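# Replace the seized roller in a roller bed

## Task

Find which of the four rollers in the roller bed is seized: pushing across its top as if to spin it makes it rock slightly but never turn. Each roller sits on a spring-loaded hexagonal axle, and it comes out when the axle is pushed toward one bracket until its opposite end leaves its hole. Put the seized roller into the scrap tray. Fit a working roller into the freed slot so that its axle is centred like the others and both ends are seated in their holes. Every good roller that started in the bed must still be in the bed at the end. All of this must hold without the robot keeping anything in place.

## Robot and tools

Robot: two arms, left_arm and right_arm, each ending in a parallel two-finger gripper. Arm roots in the scene frame: left_arm at (-0.046, +0.292, 0) m, quat_wxyz (+0.998, 0, 0, -0.058); right_arm at (+0.043, -0.319, 0) m, quat_wxyz (+1.000, 0, 0, -0.008). The names are just labels, but left_arm does sit on the +y side.

Scene frame: origin on the table surface midway between the arms, +x out across the table, +z up. Reported positions are in metres and orientations are quat_wxyz, both in this frame. At long reach the printed position can be somewhat off. Each gripper has its own axes: the fingers extend along its +z and close along its y. end_effector_position is the point between the pads, roughly 1 cm back from the fingertips. A wrist camera mount also sits near each gripper and can hit things.

Joint ranges (rad), base to hand: waist -2.618 to 3.054, shoulder 0.000 to 3.142, elbow 0.000 to 3.142, wrist pitch -1.571 to 1.571, wrist yaw -1.571 to 1.571, wrist roll -2.094 to 2.094.

execute_actions(actions): actions is a list of up to 15 actions, run in order. Each action is a table of up to 15 rows, and each row lasts one control step (1/30 s). If a table has fewer than 15 rows, its final row is repeated for the rest of the 15 steps. A row always holds 14 numbers in [-1, 1], both arms included even if only one moves: left_arm dx, dy, dz, rx, ry, rz, opening, then the same seven for right_arm. dx..rz are offsets, not poses: they are expressed in that gripper's own axes and measured from its pose at the start of the action (for the first action in a call, the last pose a result reported). Every row refers back to that same start pose, so rows do not add up. Scale: 1.0 equals 0.6 m of travel or 180 degrees; rx, ry, rz form a single rotation vector. opening is absolute, not an offset: +1 is fully open (0.094 m), -1 is closed. An empty list only returns the current state and images.

move(target, speed, blocking): target is one 14-number row in the layout above; its offsets are taken from the pose in the latest result that shows one. Each gripper follows a straight path toward its goal, all paths finishing together, lasting 0.5 to 10 s (cut off at 10 s if longer). Rotation takes the shorter direction. speed is the top path speed in m/s, 0.002 to 0.5, default 0.25; turning is capped at twice that in rad/s. Paths ignore obstacles and the other arm, grippers lag and may exceed speed, especially with a nearly straight arm. The opening is sent when the move begins. blocking=false hands back a result after 0.5 s while the arm keeps going; before sending execute_actions or another move, use wait or stop. Faster moves and targets set deeper past a contact press harder.

wait(seconds): 0 to 10; the arms keep their last command, a running move continues, and it returns early if that move ends. stop(): brakes a running move; braking needs distance, more at speed; fingers keep moving. zoom_image(camera, region): camera is cam_high, cam_low, cam_left_wrist or cam_right_wrist; region is [x0, y0, x1, y1] pixels of that camera's latest image, origin top-left, at most 504 by 504. read_manual(section): returns only the URDF licence texts ("licences"). finished_scene(scene): ends the given scene for good once the robot has held the last command; the goal must already be met and stable.

Controller behaviour: each step the commanded pose is clipped to within 70 mm and 16 degrees of the measured pose, then damped inverse kinematics drives the joints, favouring position over orientation. After an action the arm stops at its last clipped pose, so a distant goal needs further commands. Joint friction can leave the hand up to about 31 mm short, and tiny commands may not move it at all. Elbows never fully straighten. To keep an arm still, send the offset back to its desired pose in a reply's first call, zeros afterwards, and always the opening it should hold.

Results: the state line gives each gripper's pose (left_arm | right_arm). Hand target lines show where the controller is now steering. Action results list positions at some steps; HELD with an arm's name means part of that arm's row was blocked. "pose unreachable" means the clearance check altered or blocked a command for that arm. A move adds a "move:" line: done, off_target, moving, held or fault, plus limits (paced = pose was clipped; held = a check blocked some steps, after which the arm may run faster than speed), and each gripper's distance from its goal. If only one arm is named, the other finished normally. FAULT lines report stops. Cameras: cam_high, cam_low, cam_left_wrist, cam_right_wrist, each 504x504.

Gripping: grip_measured uses the command scale; the last Joint positions value is the opening in metres. Readings may be off by about 1 mm per gripper. To hold something, command an opening below grip_measured: about 0.03 lower grips firmly, smaller gaps grip lightly. Pads push up to roughly 50 to 62 N, less on thin (under ~2 mm) parts, with a brief spike on first contact.

Heat: holding loads warms motors. MOTOR HOT appears from 75 °C; at 90 °C that arm halts for 10 s; at 100 °C it goes limp and falls until cooled.

Avoid: arms striking or pushing each other, anything leaving the table, dropping or slipping parts, slamming or shoving hard, and leaving parts held only by the grippers. Brief external tugs on held parts or nudges to loose objects can occur.

Each tool is called after "Emit:" by a JSON object that holds its "name" and its "arguments".

## Session

Emit:
{"name": "execute_actions", "arguments": {"actions": []}}

Scene clock: 0.00 s.
left_arm: end_effector_position=(+0.2955, -0.0883, +0.3707) grip_measured=+1.000 end_effector_quat_wxyz=(+0.650, +0.642, +0.303, -0.269) | right_arm: end_effector_position=(+0.3565, -0.4909, +0.1997) grip_measured=+1.000 end_effector_quat_wxyz=(+0.433, +0.538, +0.488, +0.533)
Joint positions: left_arm=[-0.443  1.751  1.512  0.224  0.962  0.749  0.094] | right_arm=[-0.887  1.327  0.434  0.795 -0.956  1.643  0.094]
Joint velocities: left_arm=[-0.017 -0.007 -0.022 -0.037 -0.066 -0.066  0.   ] | right_arm=[-0.002 -0.007  0.017 -0.081  0.037  0.051  0.   ]
Motor temperatures (°C, as the motors report them): left_arm=[17 27 28 19 21 18] | right_arm=[20 27 31 20 20 19]
Hand target (left_arm): +0.296, -0.088, +0.371; +0.650, +0.642, +0.303, -0.269
Hand target (right_arm): +0.357, -0.491, +0.200; +0.433, +0.538, +0.488, +0.533

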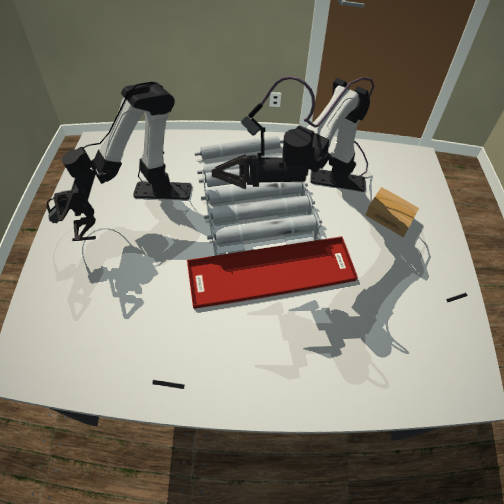

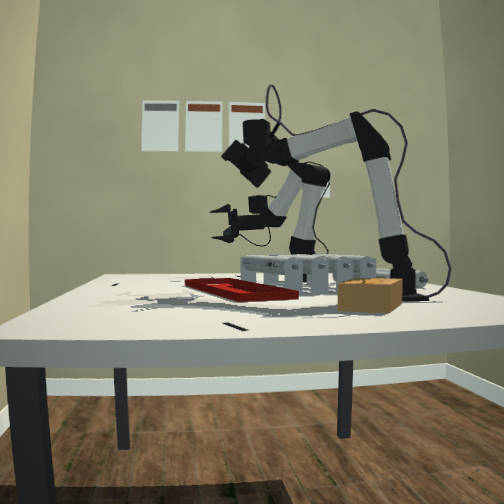

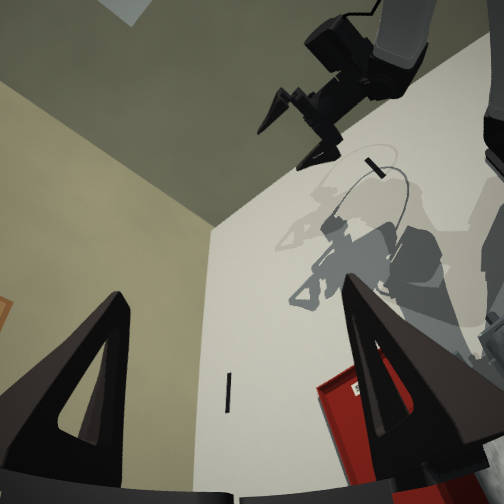

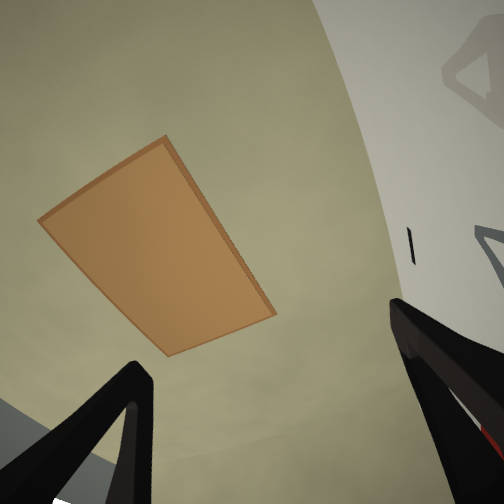

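Emit:
{"name": "move", "arguments": {"target": [0,-0.305,-0.477,0.566,-0.235,0.581,1,0,0,0,-0.069,-0.668,0.709,1]}}

Emit:
{"name": "zoom_image", "arguments": {"camera": "cam_high", "region": [130,110,430,320]}}

Scene clock: 19.33 s.
left_arm: end_effector_position=(+0.1400, +0.1892, +0.2622) grip_measured=+1.000 end_effector_quat_wxyz=(+0.432, +0.627, -0.327, +0.559) | right_arm: end_effector_position=(+0.3544, -0.4965, +0.2026) grip_measured=+1.000 end_effector_quat_wxyz=(+0.630, +0.625, -0.323, +0.328)
Joint positions: left_arm=[0.55  0.884 0.183 1.576 1.571 2.089 0.094] | right_arm=[-0.001  1.829  0.687  1.564  1.549  2.107  0.094]
Joint velocities: left_arm=[-0.002  0.007  0.007  0.051  0.037  0.022  0.   ] | right_arm=[-0.012  0.002  0.007 -0.051 -0.066  0.051  0.   ]
Motor temperatures (°C, as the motors report them): left_arm=[17 30 31 21 21 18] | right_arm=[20 28 34 25 19 19]
Hand target (left_arm): +0.141, +0.192, +0.254; +0.433, +0.633, -0.320, +0.556
Hand target (right_arm): +0.358, -0.495, +0.202; +0.626, +0.623, -0.330, +0.334
Off the commanded pose (left_arm): 0.014 m, 95 deg; orientation clipped at the last step of the last action.
Off the commanded pose (right_arm): 0.007 m, 96 deg; orientation clipped at the last step of the last action.
joint sent to its limit (left arm) — the command would take joint 4 (wrist pitch) past its upper limit, joint 5 (wrist yaw) past its upper limit and joint 6 (wrist roll) past its upper limit, so those joints were sent only as far as their limits.
joint sent to its limit (right arm) — the command would take joint 4 (wrist pitch) past its upper limit, joint 5 (wrist yaw) past its upper limit and joint 6 (wrist roll) past its upper limit, so those joints were sent only as far as their limits.
move: off_target (left_arm, right_arm); limits=paced

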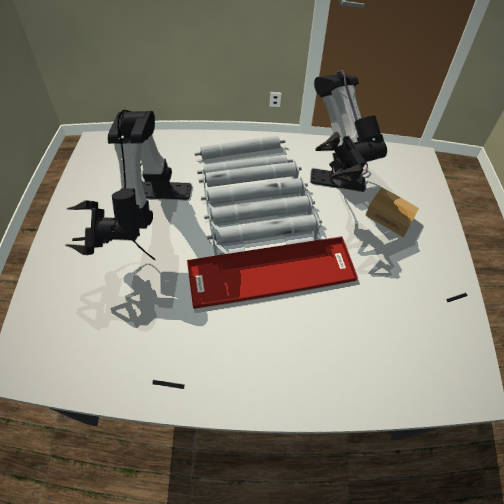

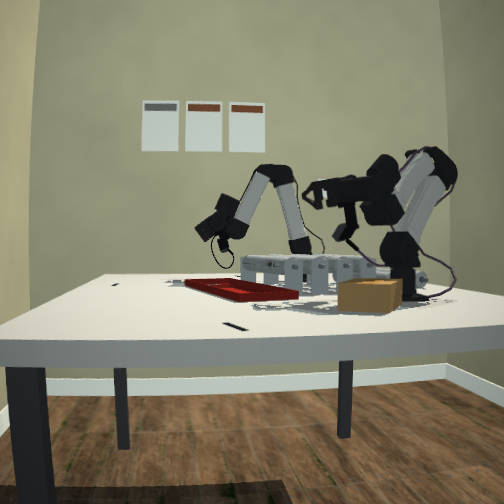

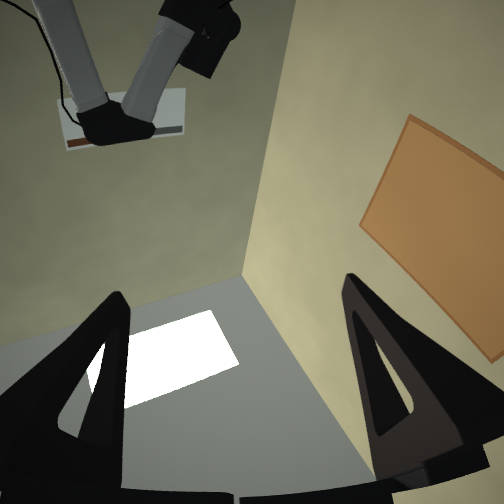

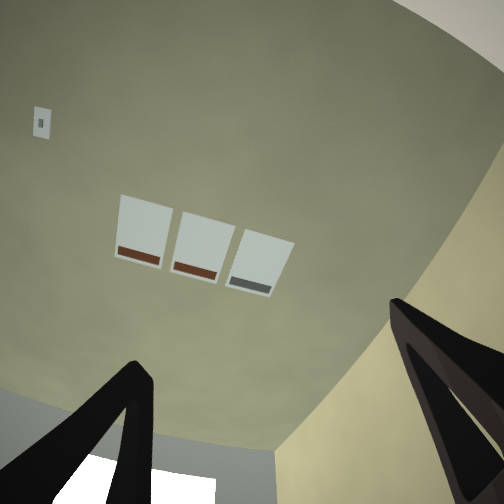

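Region (130, 110, 430, 320) of cam_high's 504x504 image, scaled by 1.680, with more detail than that image has; it fills the top 353 rows of this view, and the rest is white.

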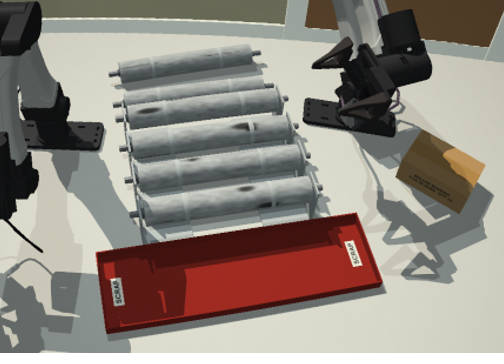

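Emit:
{"name": "move", "arguments": {"target": [0,0,0,-0.046,0.511,-0.8,1,0,0,0,-0.185,0.594,-0.594,1]}}

Scene clock: 34.07 s.
left_arm: end_effector_position=(+0.1390, +0.1855, +0.2606) grip_measured=+1.000 end_effector_quat_wxyz=(+0.701, +0.006, +0.713, -0.015) | right_arm: end_effector_position=(+0.3524, -0.4900, +0.1941) grip_measured=+1.000 end_effector_quat_wxyz=(+0.701, +0.014, +0.713, +0.015)
Joint positions: left_arm=[-1.321  0.438  0.38  -0.046 -1.406 -0.115  0.094] | right_arm=[-0.875  1.343  0.356  0.959 -0.891  0.019  0.094]
Joint velocities: left_arm=[ 0.007  0.017  0.017  0.007 -0.007 -0.007  0.   ] | right_arm=[-0.012  0.002  0.017 -0.051 -0.022 -0.066  0.   ]
Motor temperatures (°C, as the motors report them): left_arm=[17 29 32 22 21 18] | right_arm=[20 29 34 25 19 19]
Hand target (left_arm): +0.141, +0.188, +0.265; +0.702, -0.008, +0.712, -0.012
Hand target (right_arm): +0.353, -0.492, +0.201; +0.702, +0.010, +0.712, +0.011
Off the commanded pose (left_arm): 0.004 m, 2 deg.
Off the commanded pose (right_arm): 0.011 m, 3 deg.
move: off_target (right_arm); limits=paced

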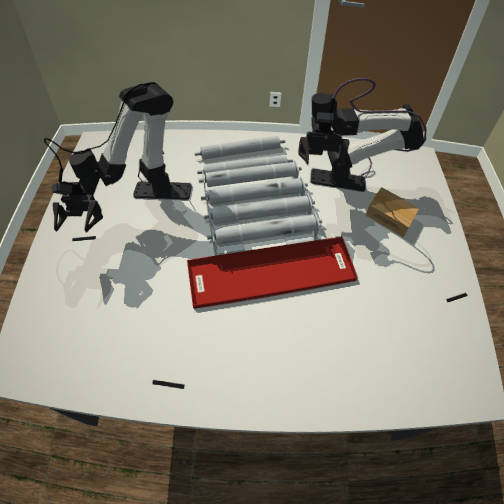

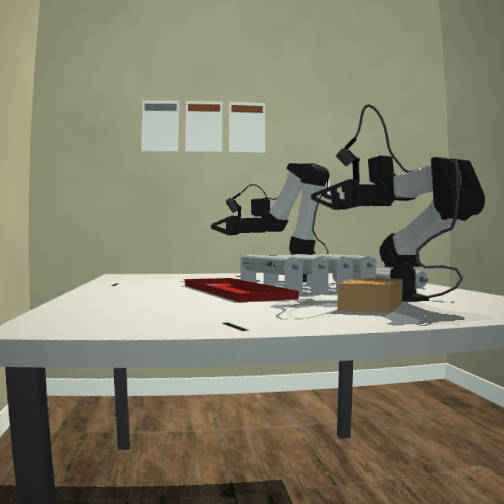

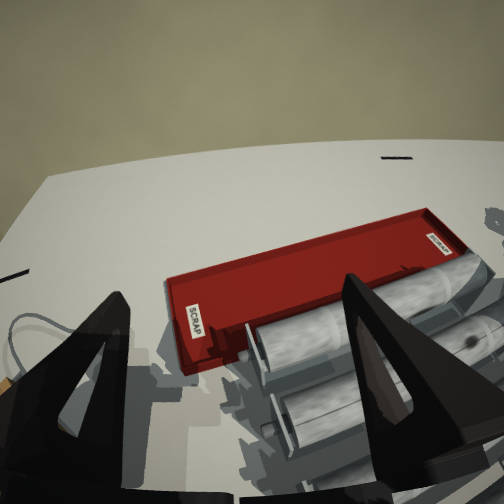

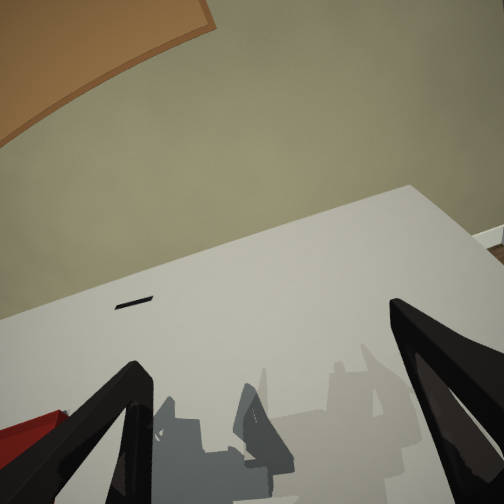

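Emit:
{"name": "move", "arguments": {"target": [0,0,0,0,0.5,0,1,0,0.65,-0.17,0,0.5,0,-1]}}

Emit:
{"name": "move", "arguments": {"target": [0,0,0,0,0,0.455,1,0,0,0.1,0,0,-0.545,-1]}}

Scene clock: 41.73 s.
left_arm: end_effector_position=(+0.1425, +0.1835, +0.2603) grip_measured=+1.000 end_effector_quat_wxyz=(+0.152, +0.012, +0.985, -0.085) | right_arm: end_effector_position=(+0.2583, -0.1024, +0.2025) grip_measured=-0.980 end_effector_quat_wxyz=(+0.016, +0.015, +0.999, +0.039)
Joint positions: left_arm=[-0.408  1.181  1.498 -1.538 -0.002 -0.5    0.094] | right_arm=[ 0.786  1.666  1.712 -1.54  -0.033  0.801  0.001]
Joint velocities: left_arm=[-0.002  0.022 -0.002  0.037  0.007  0.022  0.   ] | right_arm=[-0.032 -0.007  0.012 -0.007 -0.022  0.095 -0.001]
Motor temperatures (°C, as the motors report them): left_arm=[17 28 33 22 21 18] | right_arm=[20 29 35 25 19 19]
Hand target (left_arm): +0.143, +0.183, +0.259; +0.140, +0.013, +0.987, -0.084
Hand target (right_arm): +0.256, -0.101, +0.203; +0.007, +0.016, +0.999, +0.036
Off the commanded pose (left_arm): 0.004 m, 21 deg; orientation clipped at the last step of the last action.
Off the commanded pose (right_arm): 0.012 m, 4 deg.
joint sent to its limit (left arm) — the command would take joint 4 (wrist pitch) past its lower limit, so that joint was sent only as far as its limit.
joint sent to its limit (right arm) — the command would take joint 4 (wrist pitch) past its lower limit, so that joint was sent only as far as its limit.
move: off_target (left_arm, right_arm); limits=paced

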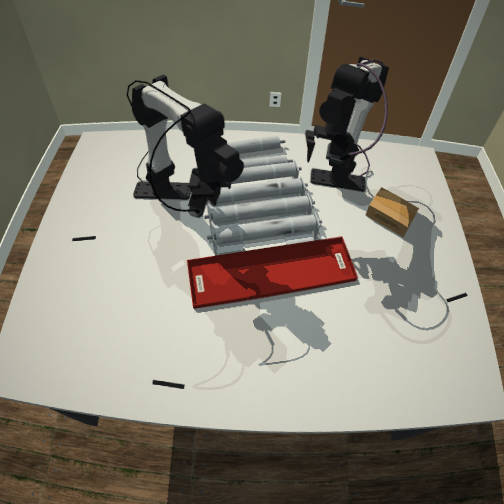

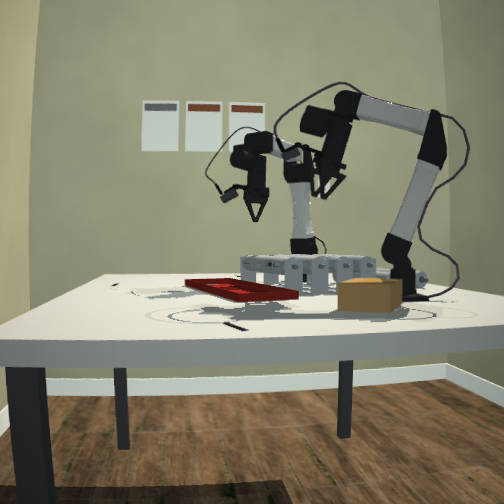

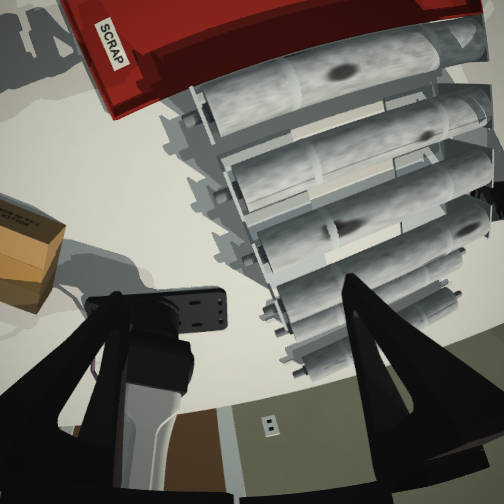

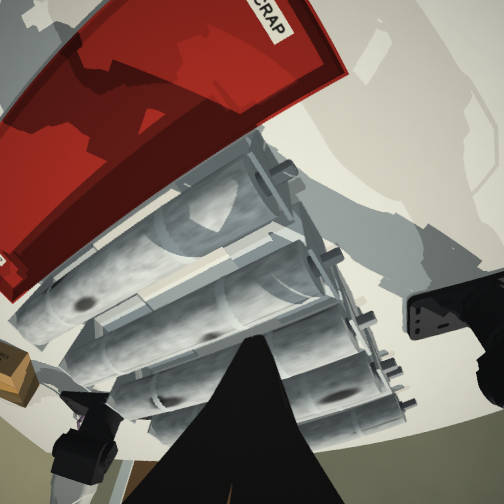

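Scene clock: 45.73 s.
left_arm: end_effector_position=(+0.1425, +0.1835, +0.2603) grip_measured=+1.000 end_effector_quat_wxyz=(+0.171, +0.649, +0.741, +0.035) | right_arm: end_effector_position=(+0.2628, -0.0980, +0.1457) grip_measured=-0.980 end_effector_quat_wxyz=(-0.038, +0.741, -0.671, -0.014)
Joint positions: left_arm=[-0.408  1.181  1.498 -1.538 -0.002  0.915  0.094] | right_arm=[ 0.786  1.656  1.473 -1.314 -0.033 -0.899  0.001]
Joint velocities: left_arm=[ 0.002 -0.012 -0.007 -0.007 -0.081  0.051  0.   ] | right_arm=[-0.002  0.002 -0.022  0.022 -0.051 -0.095 -0.   ]
Motor temperatures (°C, as the motors report them): left_arm=[17 28 33 22 21 18] | right_arm=[20 30 35 24 19 19]
Hand target (left_arm): +0.142, +0.184, +0.260; +0.171, +0.654, +0.736, +0.036
Hand target (right_arm): +0.260, -0.099, +0.143; -0.039, +0.745, -0.666, -0.014
Off the commanded pose (left_arm): 0.000 m, 1 deg.
Off the commanded pose (right_arm): 0.004 m, 1 deg.
move: done

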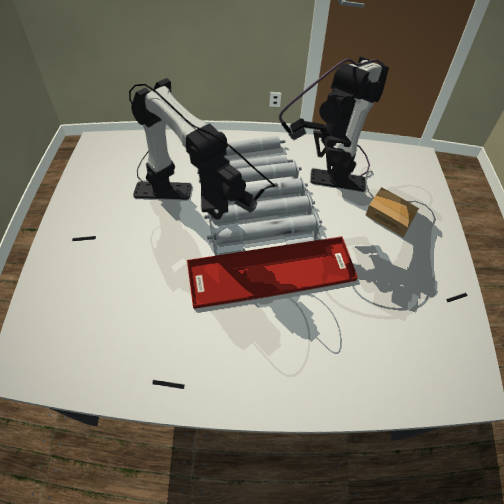

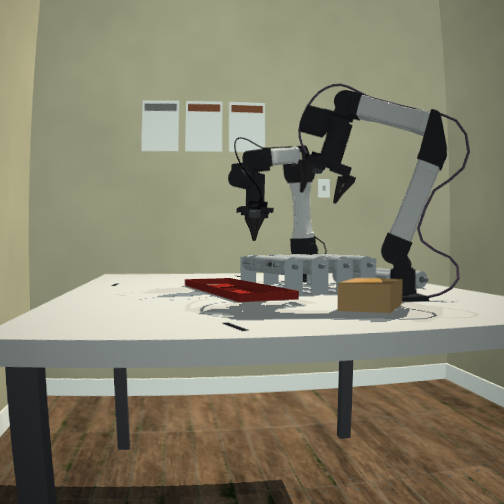

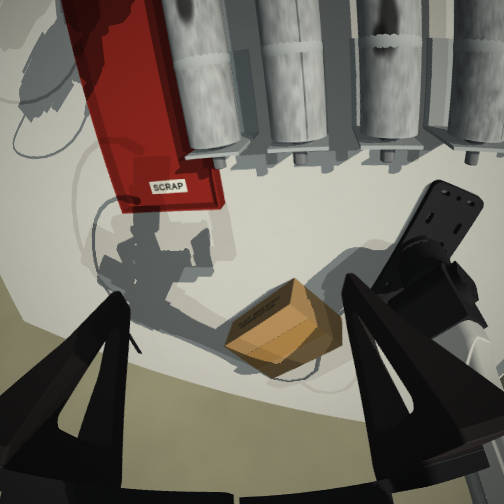

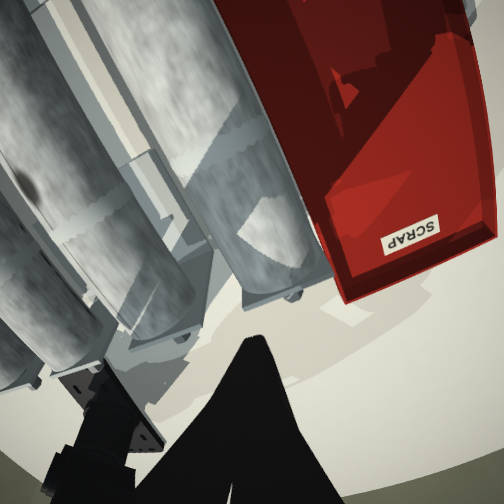

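Emit:
{"name": "move", "arguments": {"target": [0,0,0,0,0,0,1,0,-0.04,0.09,0,0,0,-1], "speed": 0.08}}

Emit:
{"name": "move", "arguments": {"target": [0,0,0,0,0,0,1,0,0.5,0.0,0,0,0,-1], "speed": 0.06}}

Emit:
{"name": "move", "arguments": {"target": [0,0,0,0,0,0,1,0.25,-0.3,-0.15,0,0,0,1]}}

Emit:
{"name": "zoom_image", "arguments": {"camera": "cam_high", "region": [130,110,430,320]}}

Scene clock: 50.50 s.
left_arm: end_effector_position=(+0.1425, +0.1835, +0.2603) grip_measured=+1.000 end_effector_quat_wxyz=(+0.171, +0.650, +0.740, +0.035) | right_arm: end_effector_position=(+0.2889, -0.0894, +0.1040) grip_measured=-0.980 end_effector_quat_wxyz=(-0.048, +0.741, -0.670, -0.012)
Joint positions: left_arm=[-0.408  1.181  1.498 -1.538 -0.002  0.916  0.094] | right_arm=[ 0.75   1.735  1.395 -1.138 -0.033 -0.935  0.001]
Joint velocities: left_arm=[ 0.012 -0.012  0.022  0.095 -0.007 -0.037  0.   ] | right_arm=[-0.017  0.002 -0.002  0.066 -0.066 -0.007  0.   ]
Motor temperatures (°C, as the motors report them): left_arm=[17 28 33 22 21 18] | right_arm=[20 31 34 24 19 19]
Hand target (left_arm): +0.142, +0.184, +0.260; +0.171, +0.649, +0.741, +0.035
Hand target (right_arm): +0.288, -0.092, +0.093; -0.038, +0.741, -0.671, -0.014
Off the commanded pose (left_arm): 0.000 m, 0 deg.
Off the commanded pose (right_arm): 0.011 m, 1 deg.
move: off_target (right_arm)

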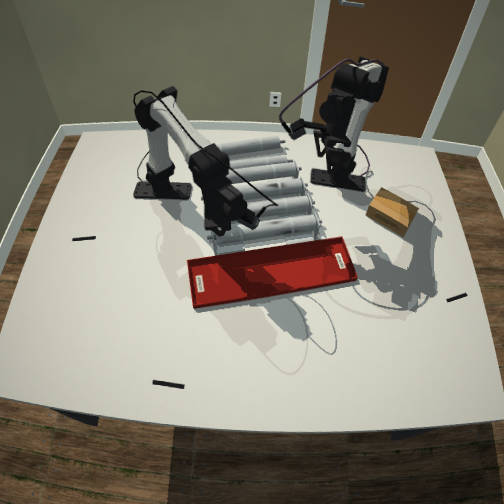

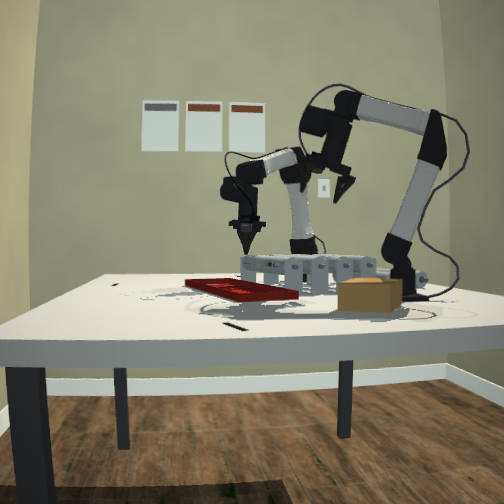

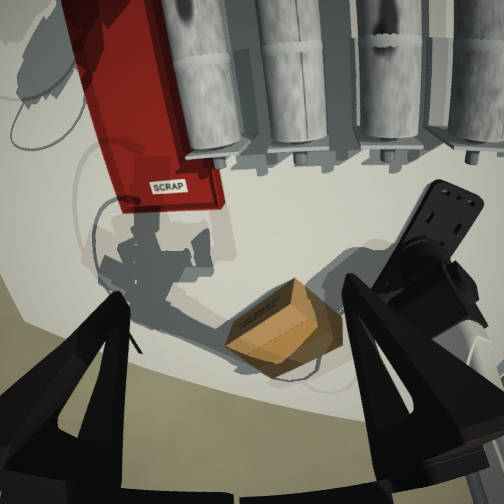

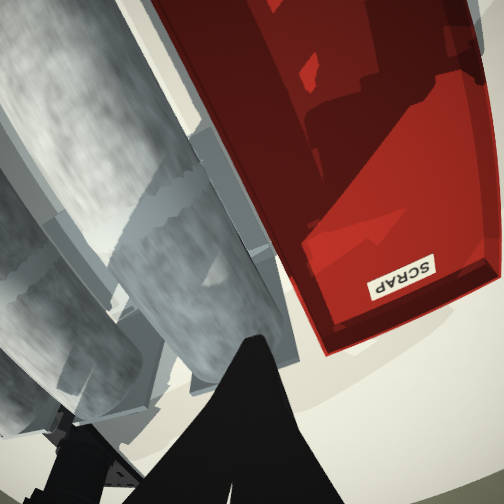

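Scene clock: 55.97 s.
left_arm: end_effector_position=(+0.1425, +0.1835, +0.2603) grip_measured=+1.000 end_effector_quat_wxyz=(+0.171, +0.650, +0.740, +0.035) | right_arm: end_effector_position=(-0.0064, -0.1236, +0.0924) grip_measured=-0.981 end_effector_quat_wxyz=(-0.050, +0.741, -0.670, -0.014)
Joint positions: left_arm=[-0.408  1.181  1.498 -1.538 -0.002  0.916  0.094] | right_arm=[ 1.893  1.232  0.891 -1.156  0.071  0.203  0.001]
Joint velocities: left_arm=[ 0.022 -0.007  0.002 -0.007  0.037 -0.022  0.   ] | right_arm=[-0.012 -0.032 -0.017 -0.037 -0.037  0.081  0.001]
Motor temperatures (°C, as the motors report them): left_arm=[17 28 33 22 21 18] | right_arm=[20 31 34 23 20 19]
Hand target (left_arm): +0.142, +0.184, +0.260; +0.171, +0.650, +0.740, +0.035
Hand target (right_arm): -0.008, -0.127, +0.084; -0.041, +0.741, -0.670, -0.006
Off the commanded pose (left_arm): 0.000 m, 0 deg.
Off the commanded pose (right_arm): 0.007 m, 0 deg.
move: done

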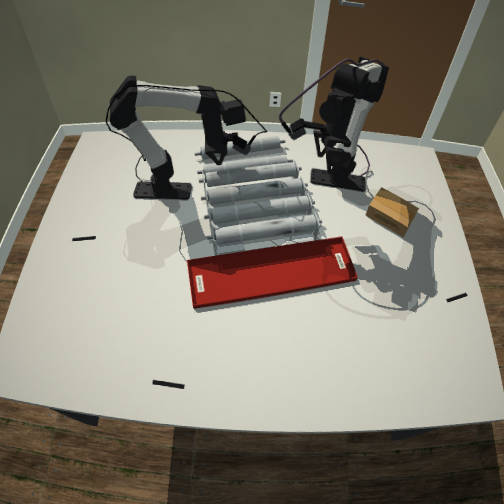

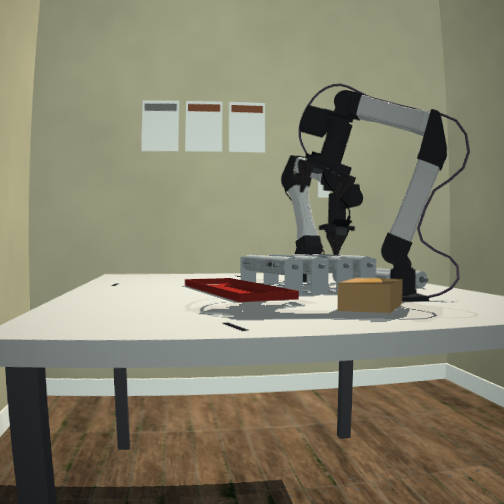

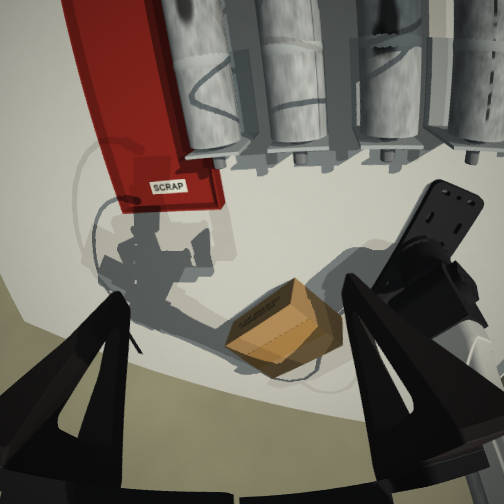

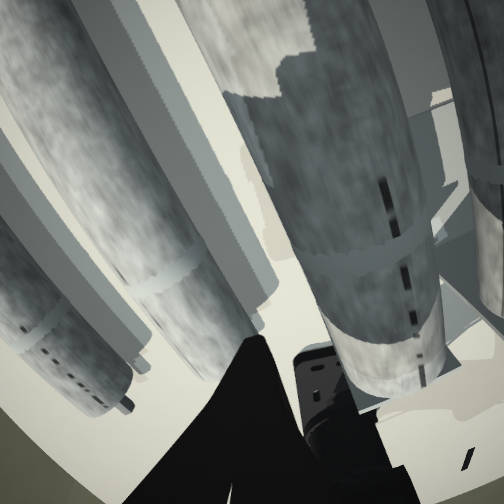

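Scene clock: 57.83 s.
left_arm: end_effector_position=(+0.1425, +0.1835, +0.2603) grip_measured=+1.000 end_effector_quat_wxyz=(+0.171, +0.650, +0.740, +0.035) | right_arm: end_effector_position=(+0.1871, -0.2558, +0.1781) grip_measured=+1.000 end_effector_quat_wxyz=(-0.066, +0.739, -0.670, -0.012)
Joint positions: left_arm=[-0.408  1.181  1.498 -1.538 -0.002  0.916  0.094] | right_arm=[ 0.336  1.064  1.137 -1.541 -0.086 -1.345  0.094]
Joint velocities: left_arm=[-0.017  0.002  0.007  0.051 -0.081 -0.081  0.   ] | right_arm=[ 0.007 -0.017 -0.002  0.022 -0.007 -0.037  0.   ]
Motor temperatures (°C, as the motors report them): left_arm=[17 28 33 22 21 18] | right_arm=[20 30 34 23 20 19]
Hand target (left_arm): +0.142, +0.184, +0.260; +0.171, +0.650, +0.740, +0.035
Hand target (right_arm): +0.186, -0.256, +0.181; -0.062, +0.740, -0.670, -0.018
Off the commanded pose (left_arm): 0.000 m, 0 deg.
Off the commanded pose (right_arm): 0.008 m, 2 deg.
joint sent to its limit (right arm) — the command would take joint 4 (wrist pitch) past its lower limit, so that joint was sent only as far as its limit.
move: done

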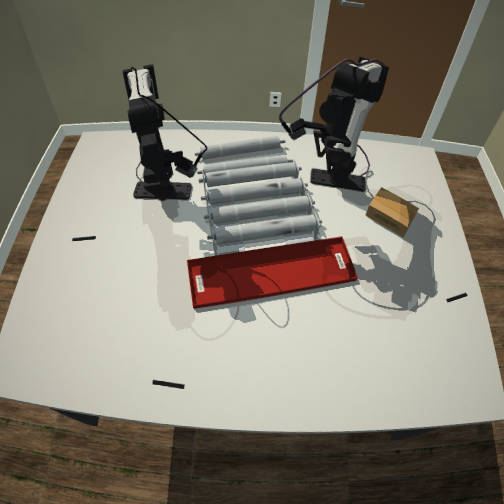

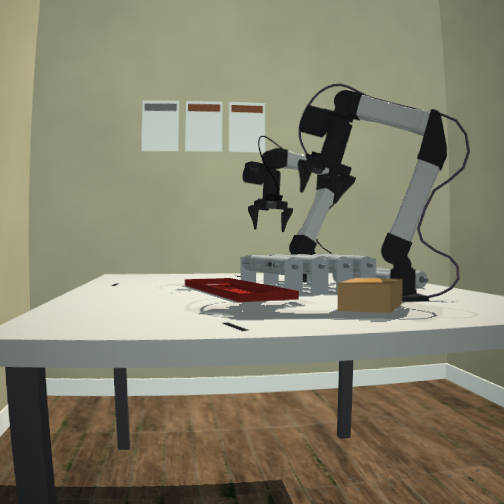

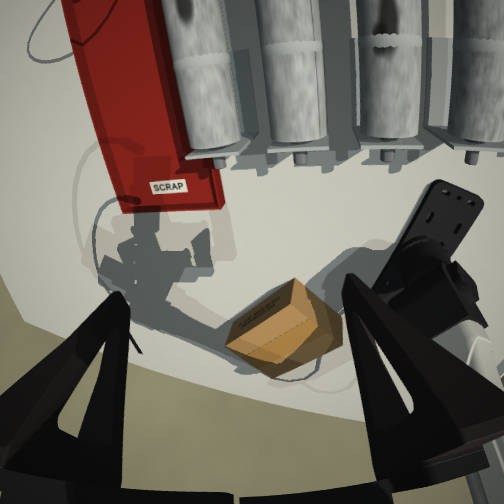

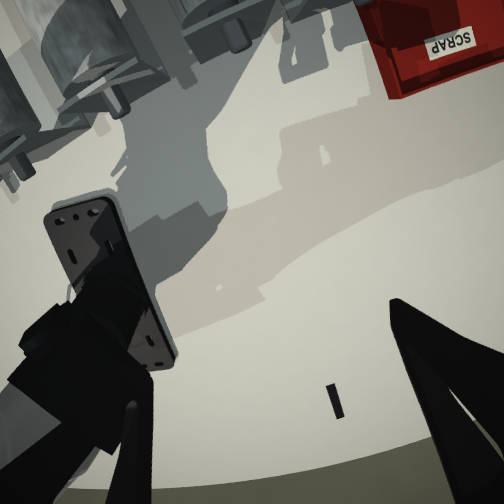

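Region (130, 110, 430, 320) of cam_high's 504x504 image, scaled by 1.680, with more detail than that image has; it fills the top 353 rows of this view, and the rest is white.

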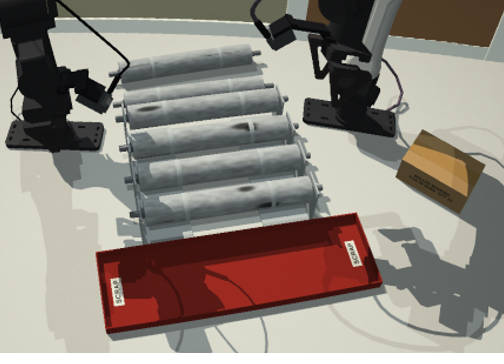

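Emit:
{"name": "move", "arguments": {"target": [0.06,-0.17,0.187,0.089,0.067,0,0,-0.3,0.09,0.08,-0.026,0.034,0,1]}}

Scene clock: 64.17 s.
left_arm: end_effector_position=(+0.0769, +0.1859, +0.1237) grip_measured=+0.001 end_effector_quat_wxyz=(+0.003, +0.659, +0.752, +0.000) | right_arm: end_effector_position=(+0.1123, -0.0885, +0.1394) grip_measured=+1.000 end_effector_quat_wxyz=(+0.016, +0.741, -0.671, +0.003)
Joint positions: left_arm=[-0.597  1.141  0.964 -1.389 -0.001  0.725  0.047] | right_arm=[ 1.288  1.484  1.278 -1.397 -0.008 -0.397  0.094]
Joint velocities: left_arm=[-0.012  0.007  0.012 -0.051 -0.022  0.022 -0.001] | right_arm=[-0.012 -0.007 -0.012 -0.022  0.051  0.095  0.   ]
Motor temperatures (°C, as the motors report them): left_arm=[17 27 33 22 21 18] | right_arm=[20 29 35 23 19 19]
Hand target (left_arm): +0.073, +0.184, +0.119; -0.000, +0.659, +0.752, -0.004
Hand target (right_arm): +0.114, -0.082, +0.142; +0.007, +0.741, -0.672, +0.003
Off the commanded pose (left_arm): 0.005 m, 0 deg.
Off the commanded pose (right_arm): 0.014 m, 2 deg.
move: off_target (right_arm)

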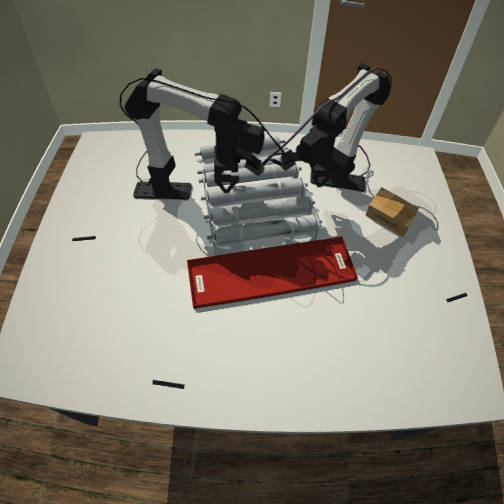

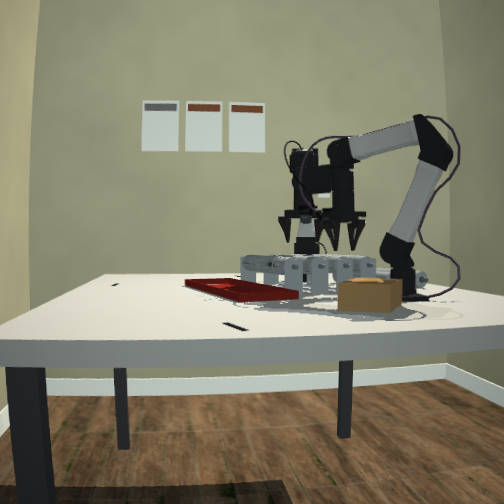

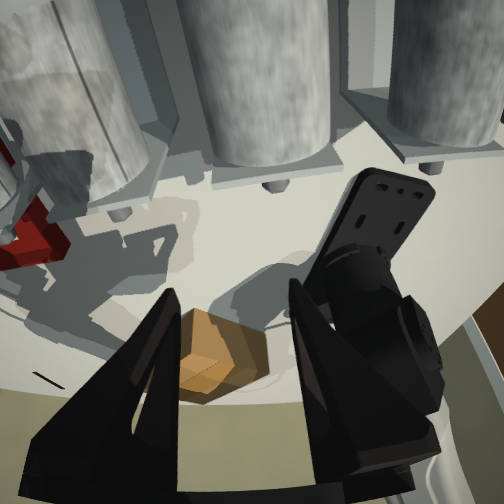

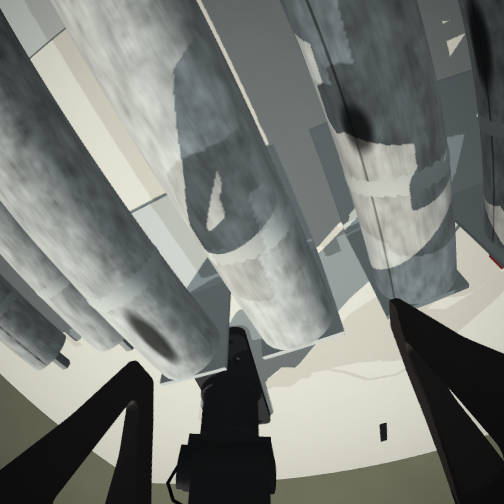

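Emit:
{"name": "move", "arguments": {"target": [-0.03,-0.03,0.095,0,0,0,0,0.03,0,0.08,0,0,0,0.5], "speed": 0.08}}

Scene clock: 68.43 s.
left_arm: end_effector_position=(+0.0650, +0.1647, +0.0756) grip_measured=+0.001 end_effector_quat_wxyz=(+0.019, +0.659, +0.752, -0.002) | right_arm: end_effector_position=(+0.1131, -0.1058, +0.0953) grip_measured=+0.502 end_effector_quat_wxyz=(+0.020, +0.741, -0.671, +0.005)
Joint positions: left_arm=[-0.738  1.141  0.773 -1.165 -0.001  0.585  0.047] | right_arm=[ 1.263  1.438  1.062 -1.235 -0.007 -0.425  0.071]
Joint velocities: left_arm=[-0.032  0.012  0.007 -0.007 -0.007 -0.022 -0.001] | right_arm=[ 0.027  0.022 -0.002 -0.066  0.037  0.095 -0.001]
Motor temperatures (°C, as the motors report them): left_arm=[17 27 33 21 21 18] | right_arm=[20 30 35 22 19 19]
Hand target (left_arm): +0.061, +0.166, +0.067; +0.002, +0.659, +0.752, -0.001
Hand target (right_arm): +0.114, -0.108, +0.092; +0.016, +0.741, -0.671, +0.003
Off the commanded pose (left_arm): 0.010 m, 2 deg.
Off the commanded pose (right_arm): 0.004 m, 0 deg.
move: done

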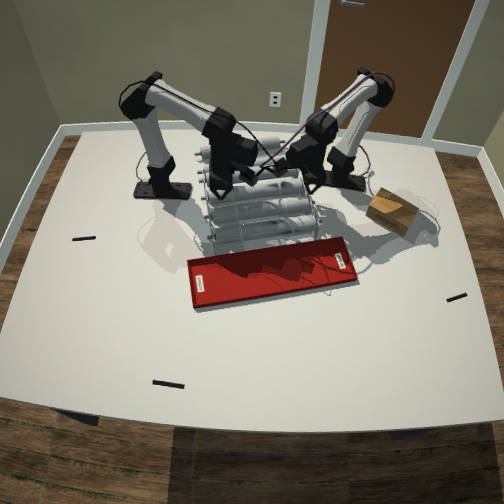

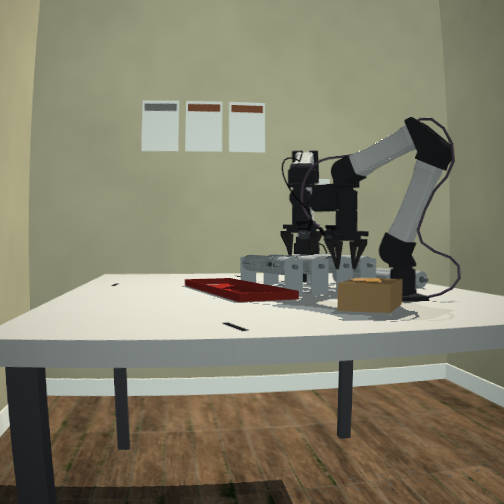

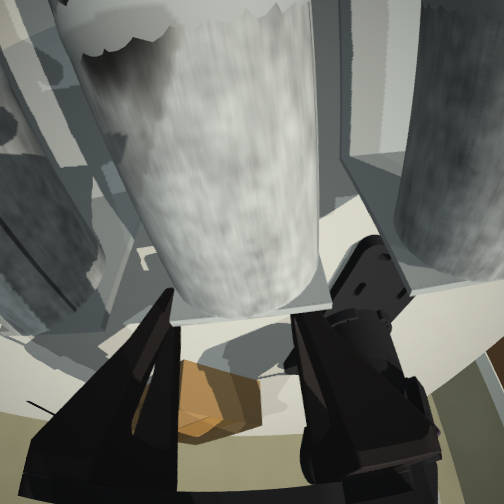

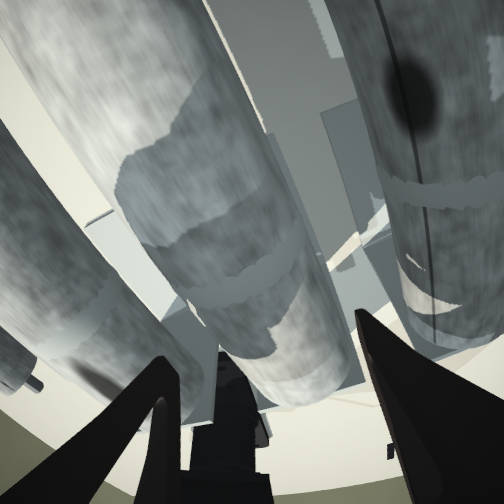

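Try gripping.

Emit:
{"name": "move", "arguments": {"target": [0,-0.01,0.02,0,0,0,0,0,0,0.05,0,0,0,0.5], "speed": 0.05}}

Emit:
{"name": "move", "arguments": {"target": [0,0,0,0,0,0,-0.9,0,0,0,0,0,0,-0.1]}}

Scene clock: 71.73 s.
left_arm: end_effector_position=(+0.0623, +0.1630, +0.0682) grip_measured=+0.001 end_effector_quat_wxyz=(+0.020, +0.659, +0.751, -0.003) | right_arm: end_effector_position=(+0.1136, -0.1041, +0.0751) grip_measured=+0.502 end_effector_quat_wxyz=(+0.010, +0.742, -0.671, +0.001)
Joint positions: left_arm=[-0.756  1.141  0.743 -1.133 -0.001  0.567  0.047] | right_arm=[ 1.263  1.438  0.981 -1.133 -0.007 -0.425  0.071]
Joint velocities: left_arm=[ 0.007 -0.012  0.002  0.022 -0.007 -0.081  0.   ] | right_arm=[-0.002 -0.002  0.007  0.037 -0.081  0.037 -0.001]
Motor temperatures (°C, as the motors report them): left_arm=[17 27 33 21 21 18] | right_arm=[20 30 34 22 19 19]
Hand target (left_arm): +0.059, +0.164, +0.064; +0.019, +0.659, +0.752, -0.003
Hand target (right_arm): +0.113, -0.108, +0.066; +0.020, +0.741, -0.671, +0.005
Off the commanded pose (left_arm): 0.006 m, 0 deg.
Off the commanded pose (right_arm): 0.010 m, 1 deg.
move: done

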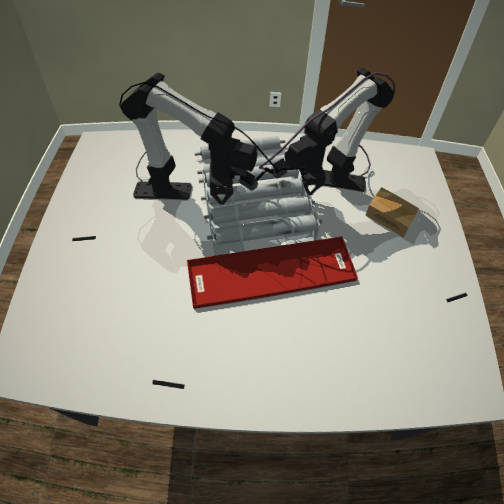

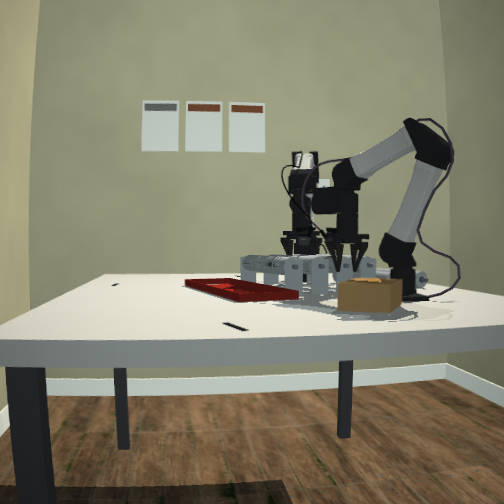

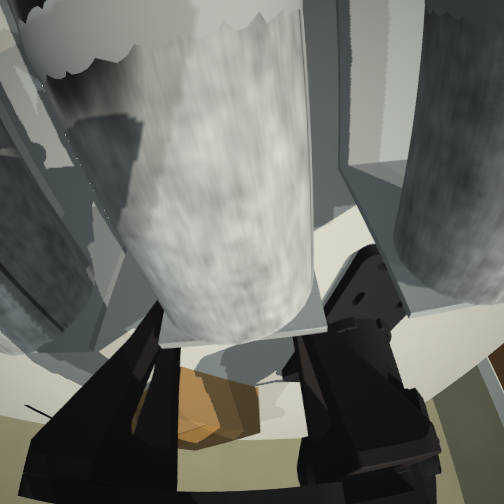

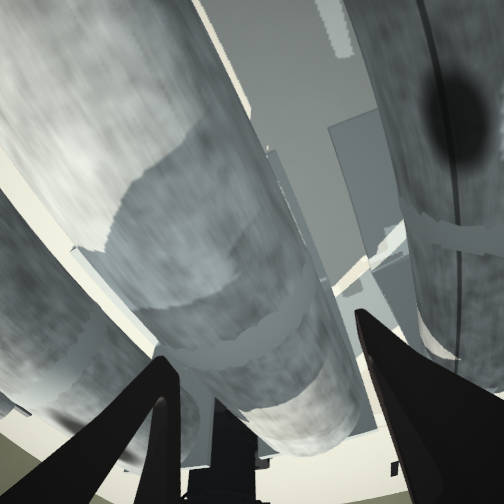

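Scene clock: 72.23 s.
left_arm: end_effector_position=(+0.0659, +0.1649, +0.0687) grip_measured=-0.395 end_effector_quat_wxyz=(+0.023, +0.649, +0.760, +0.003) | right_arm: end_effector_position=(+0.1178, -0.1036, +0.0751) grip_measured=+0.027 end_effector_quat_wxyz=(+0.003, +0.743, -0.669, +0.008)
Joint positions: left_arm=[-0.746  1.141  0.745 -1.131 -0.014  0.551  0.028] | right_arm=[ 1.26   1.438  0.981 -1.125  0.012 -0.432  0.048]
Joint velocities: left_arm=[-0.007 -0.007 -0.002 -0.007  0.007 -0.037  0.   ] | right_arm=[-0.007 -0.002  0.007 -0.007 -0.007  0.007  0.   ]
Motor temperatures (°C, as the motors report them): left_arm=[17 27 33 21 21 18] | right_arm=[20 30 34 22 19 19]
Hand target (left_arm): +0.062, +0.163, +0.068; +0.020, +0.659, +0.752, -0.003
Hand target (right_arm): +0.114, -0.104, +0.075; +0.010, +0.742, -0.671, +0.001
Off the commanded pose (left_arm): 0.004 m, 2 deg.
Off the commanded pose (right_arm): 0.004 m, 1 deg.
move: done

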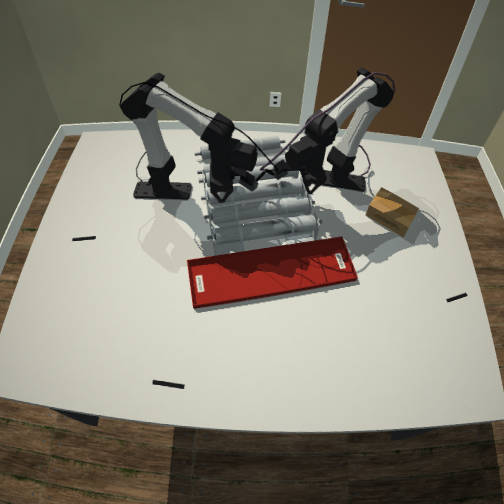

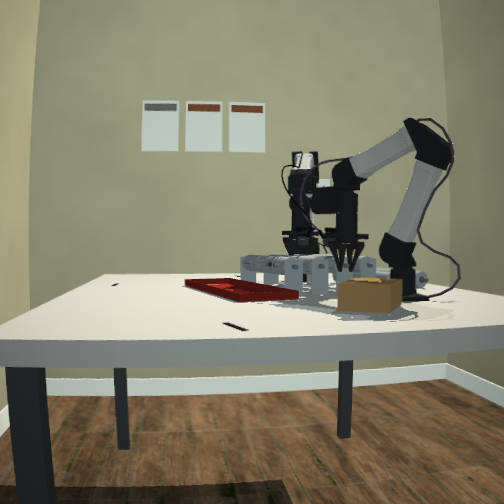

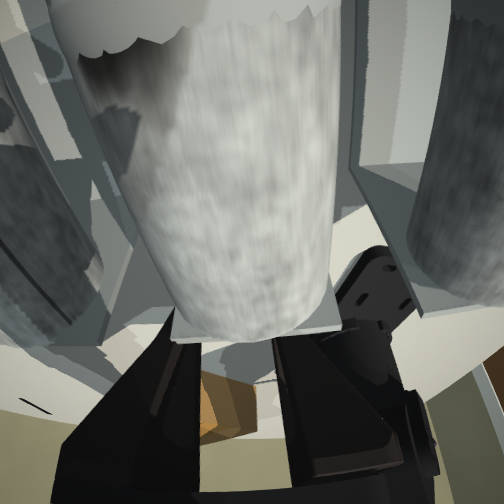

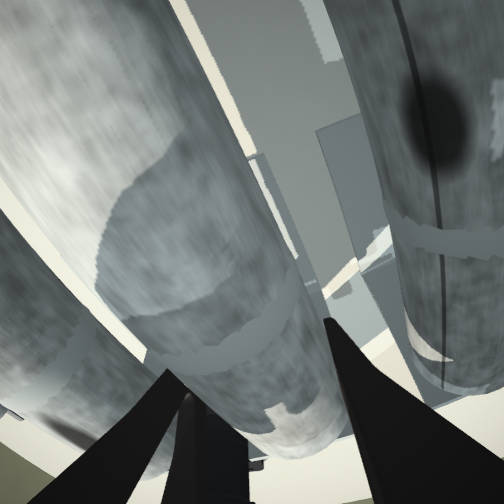

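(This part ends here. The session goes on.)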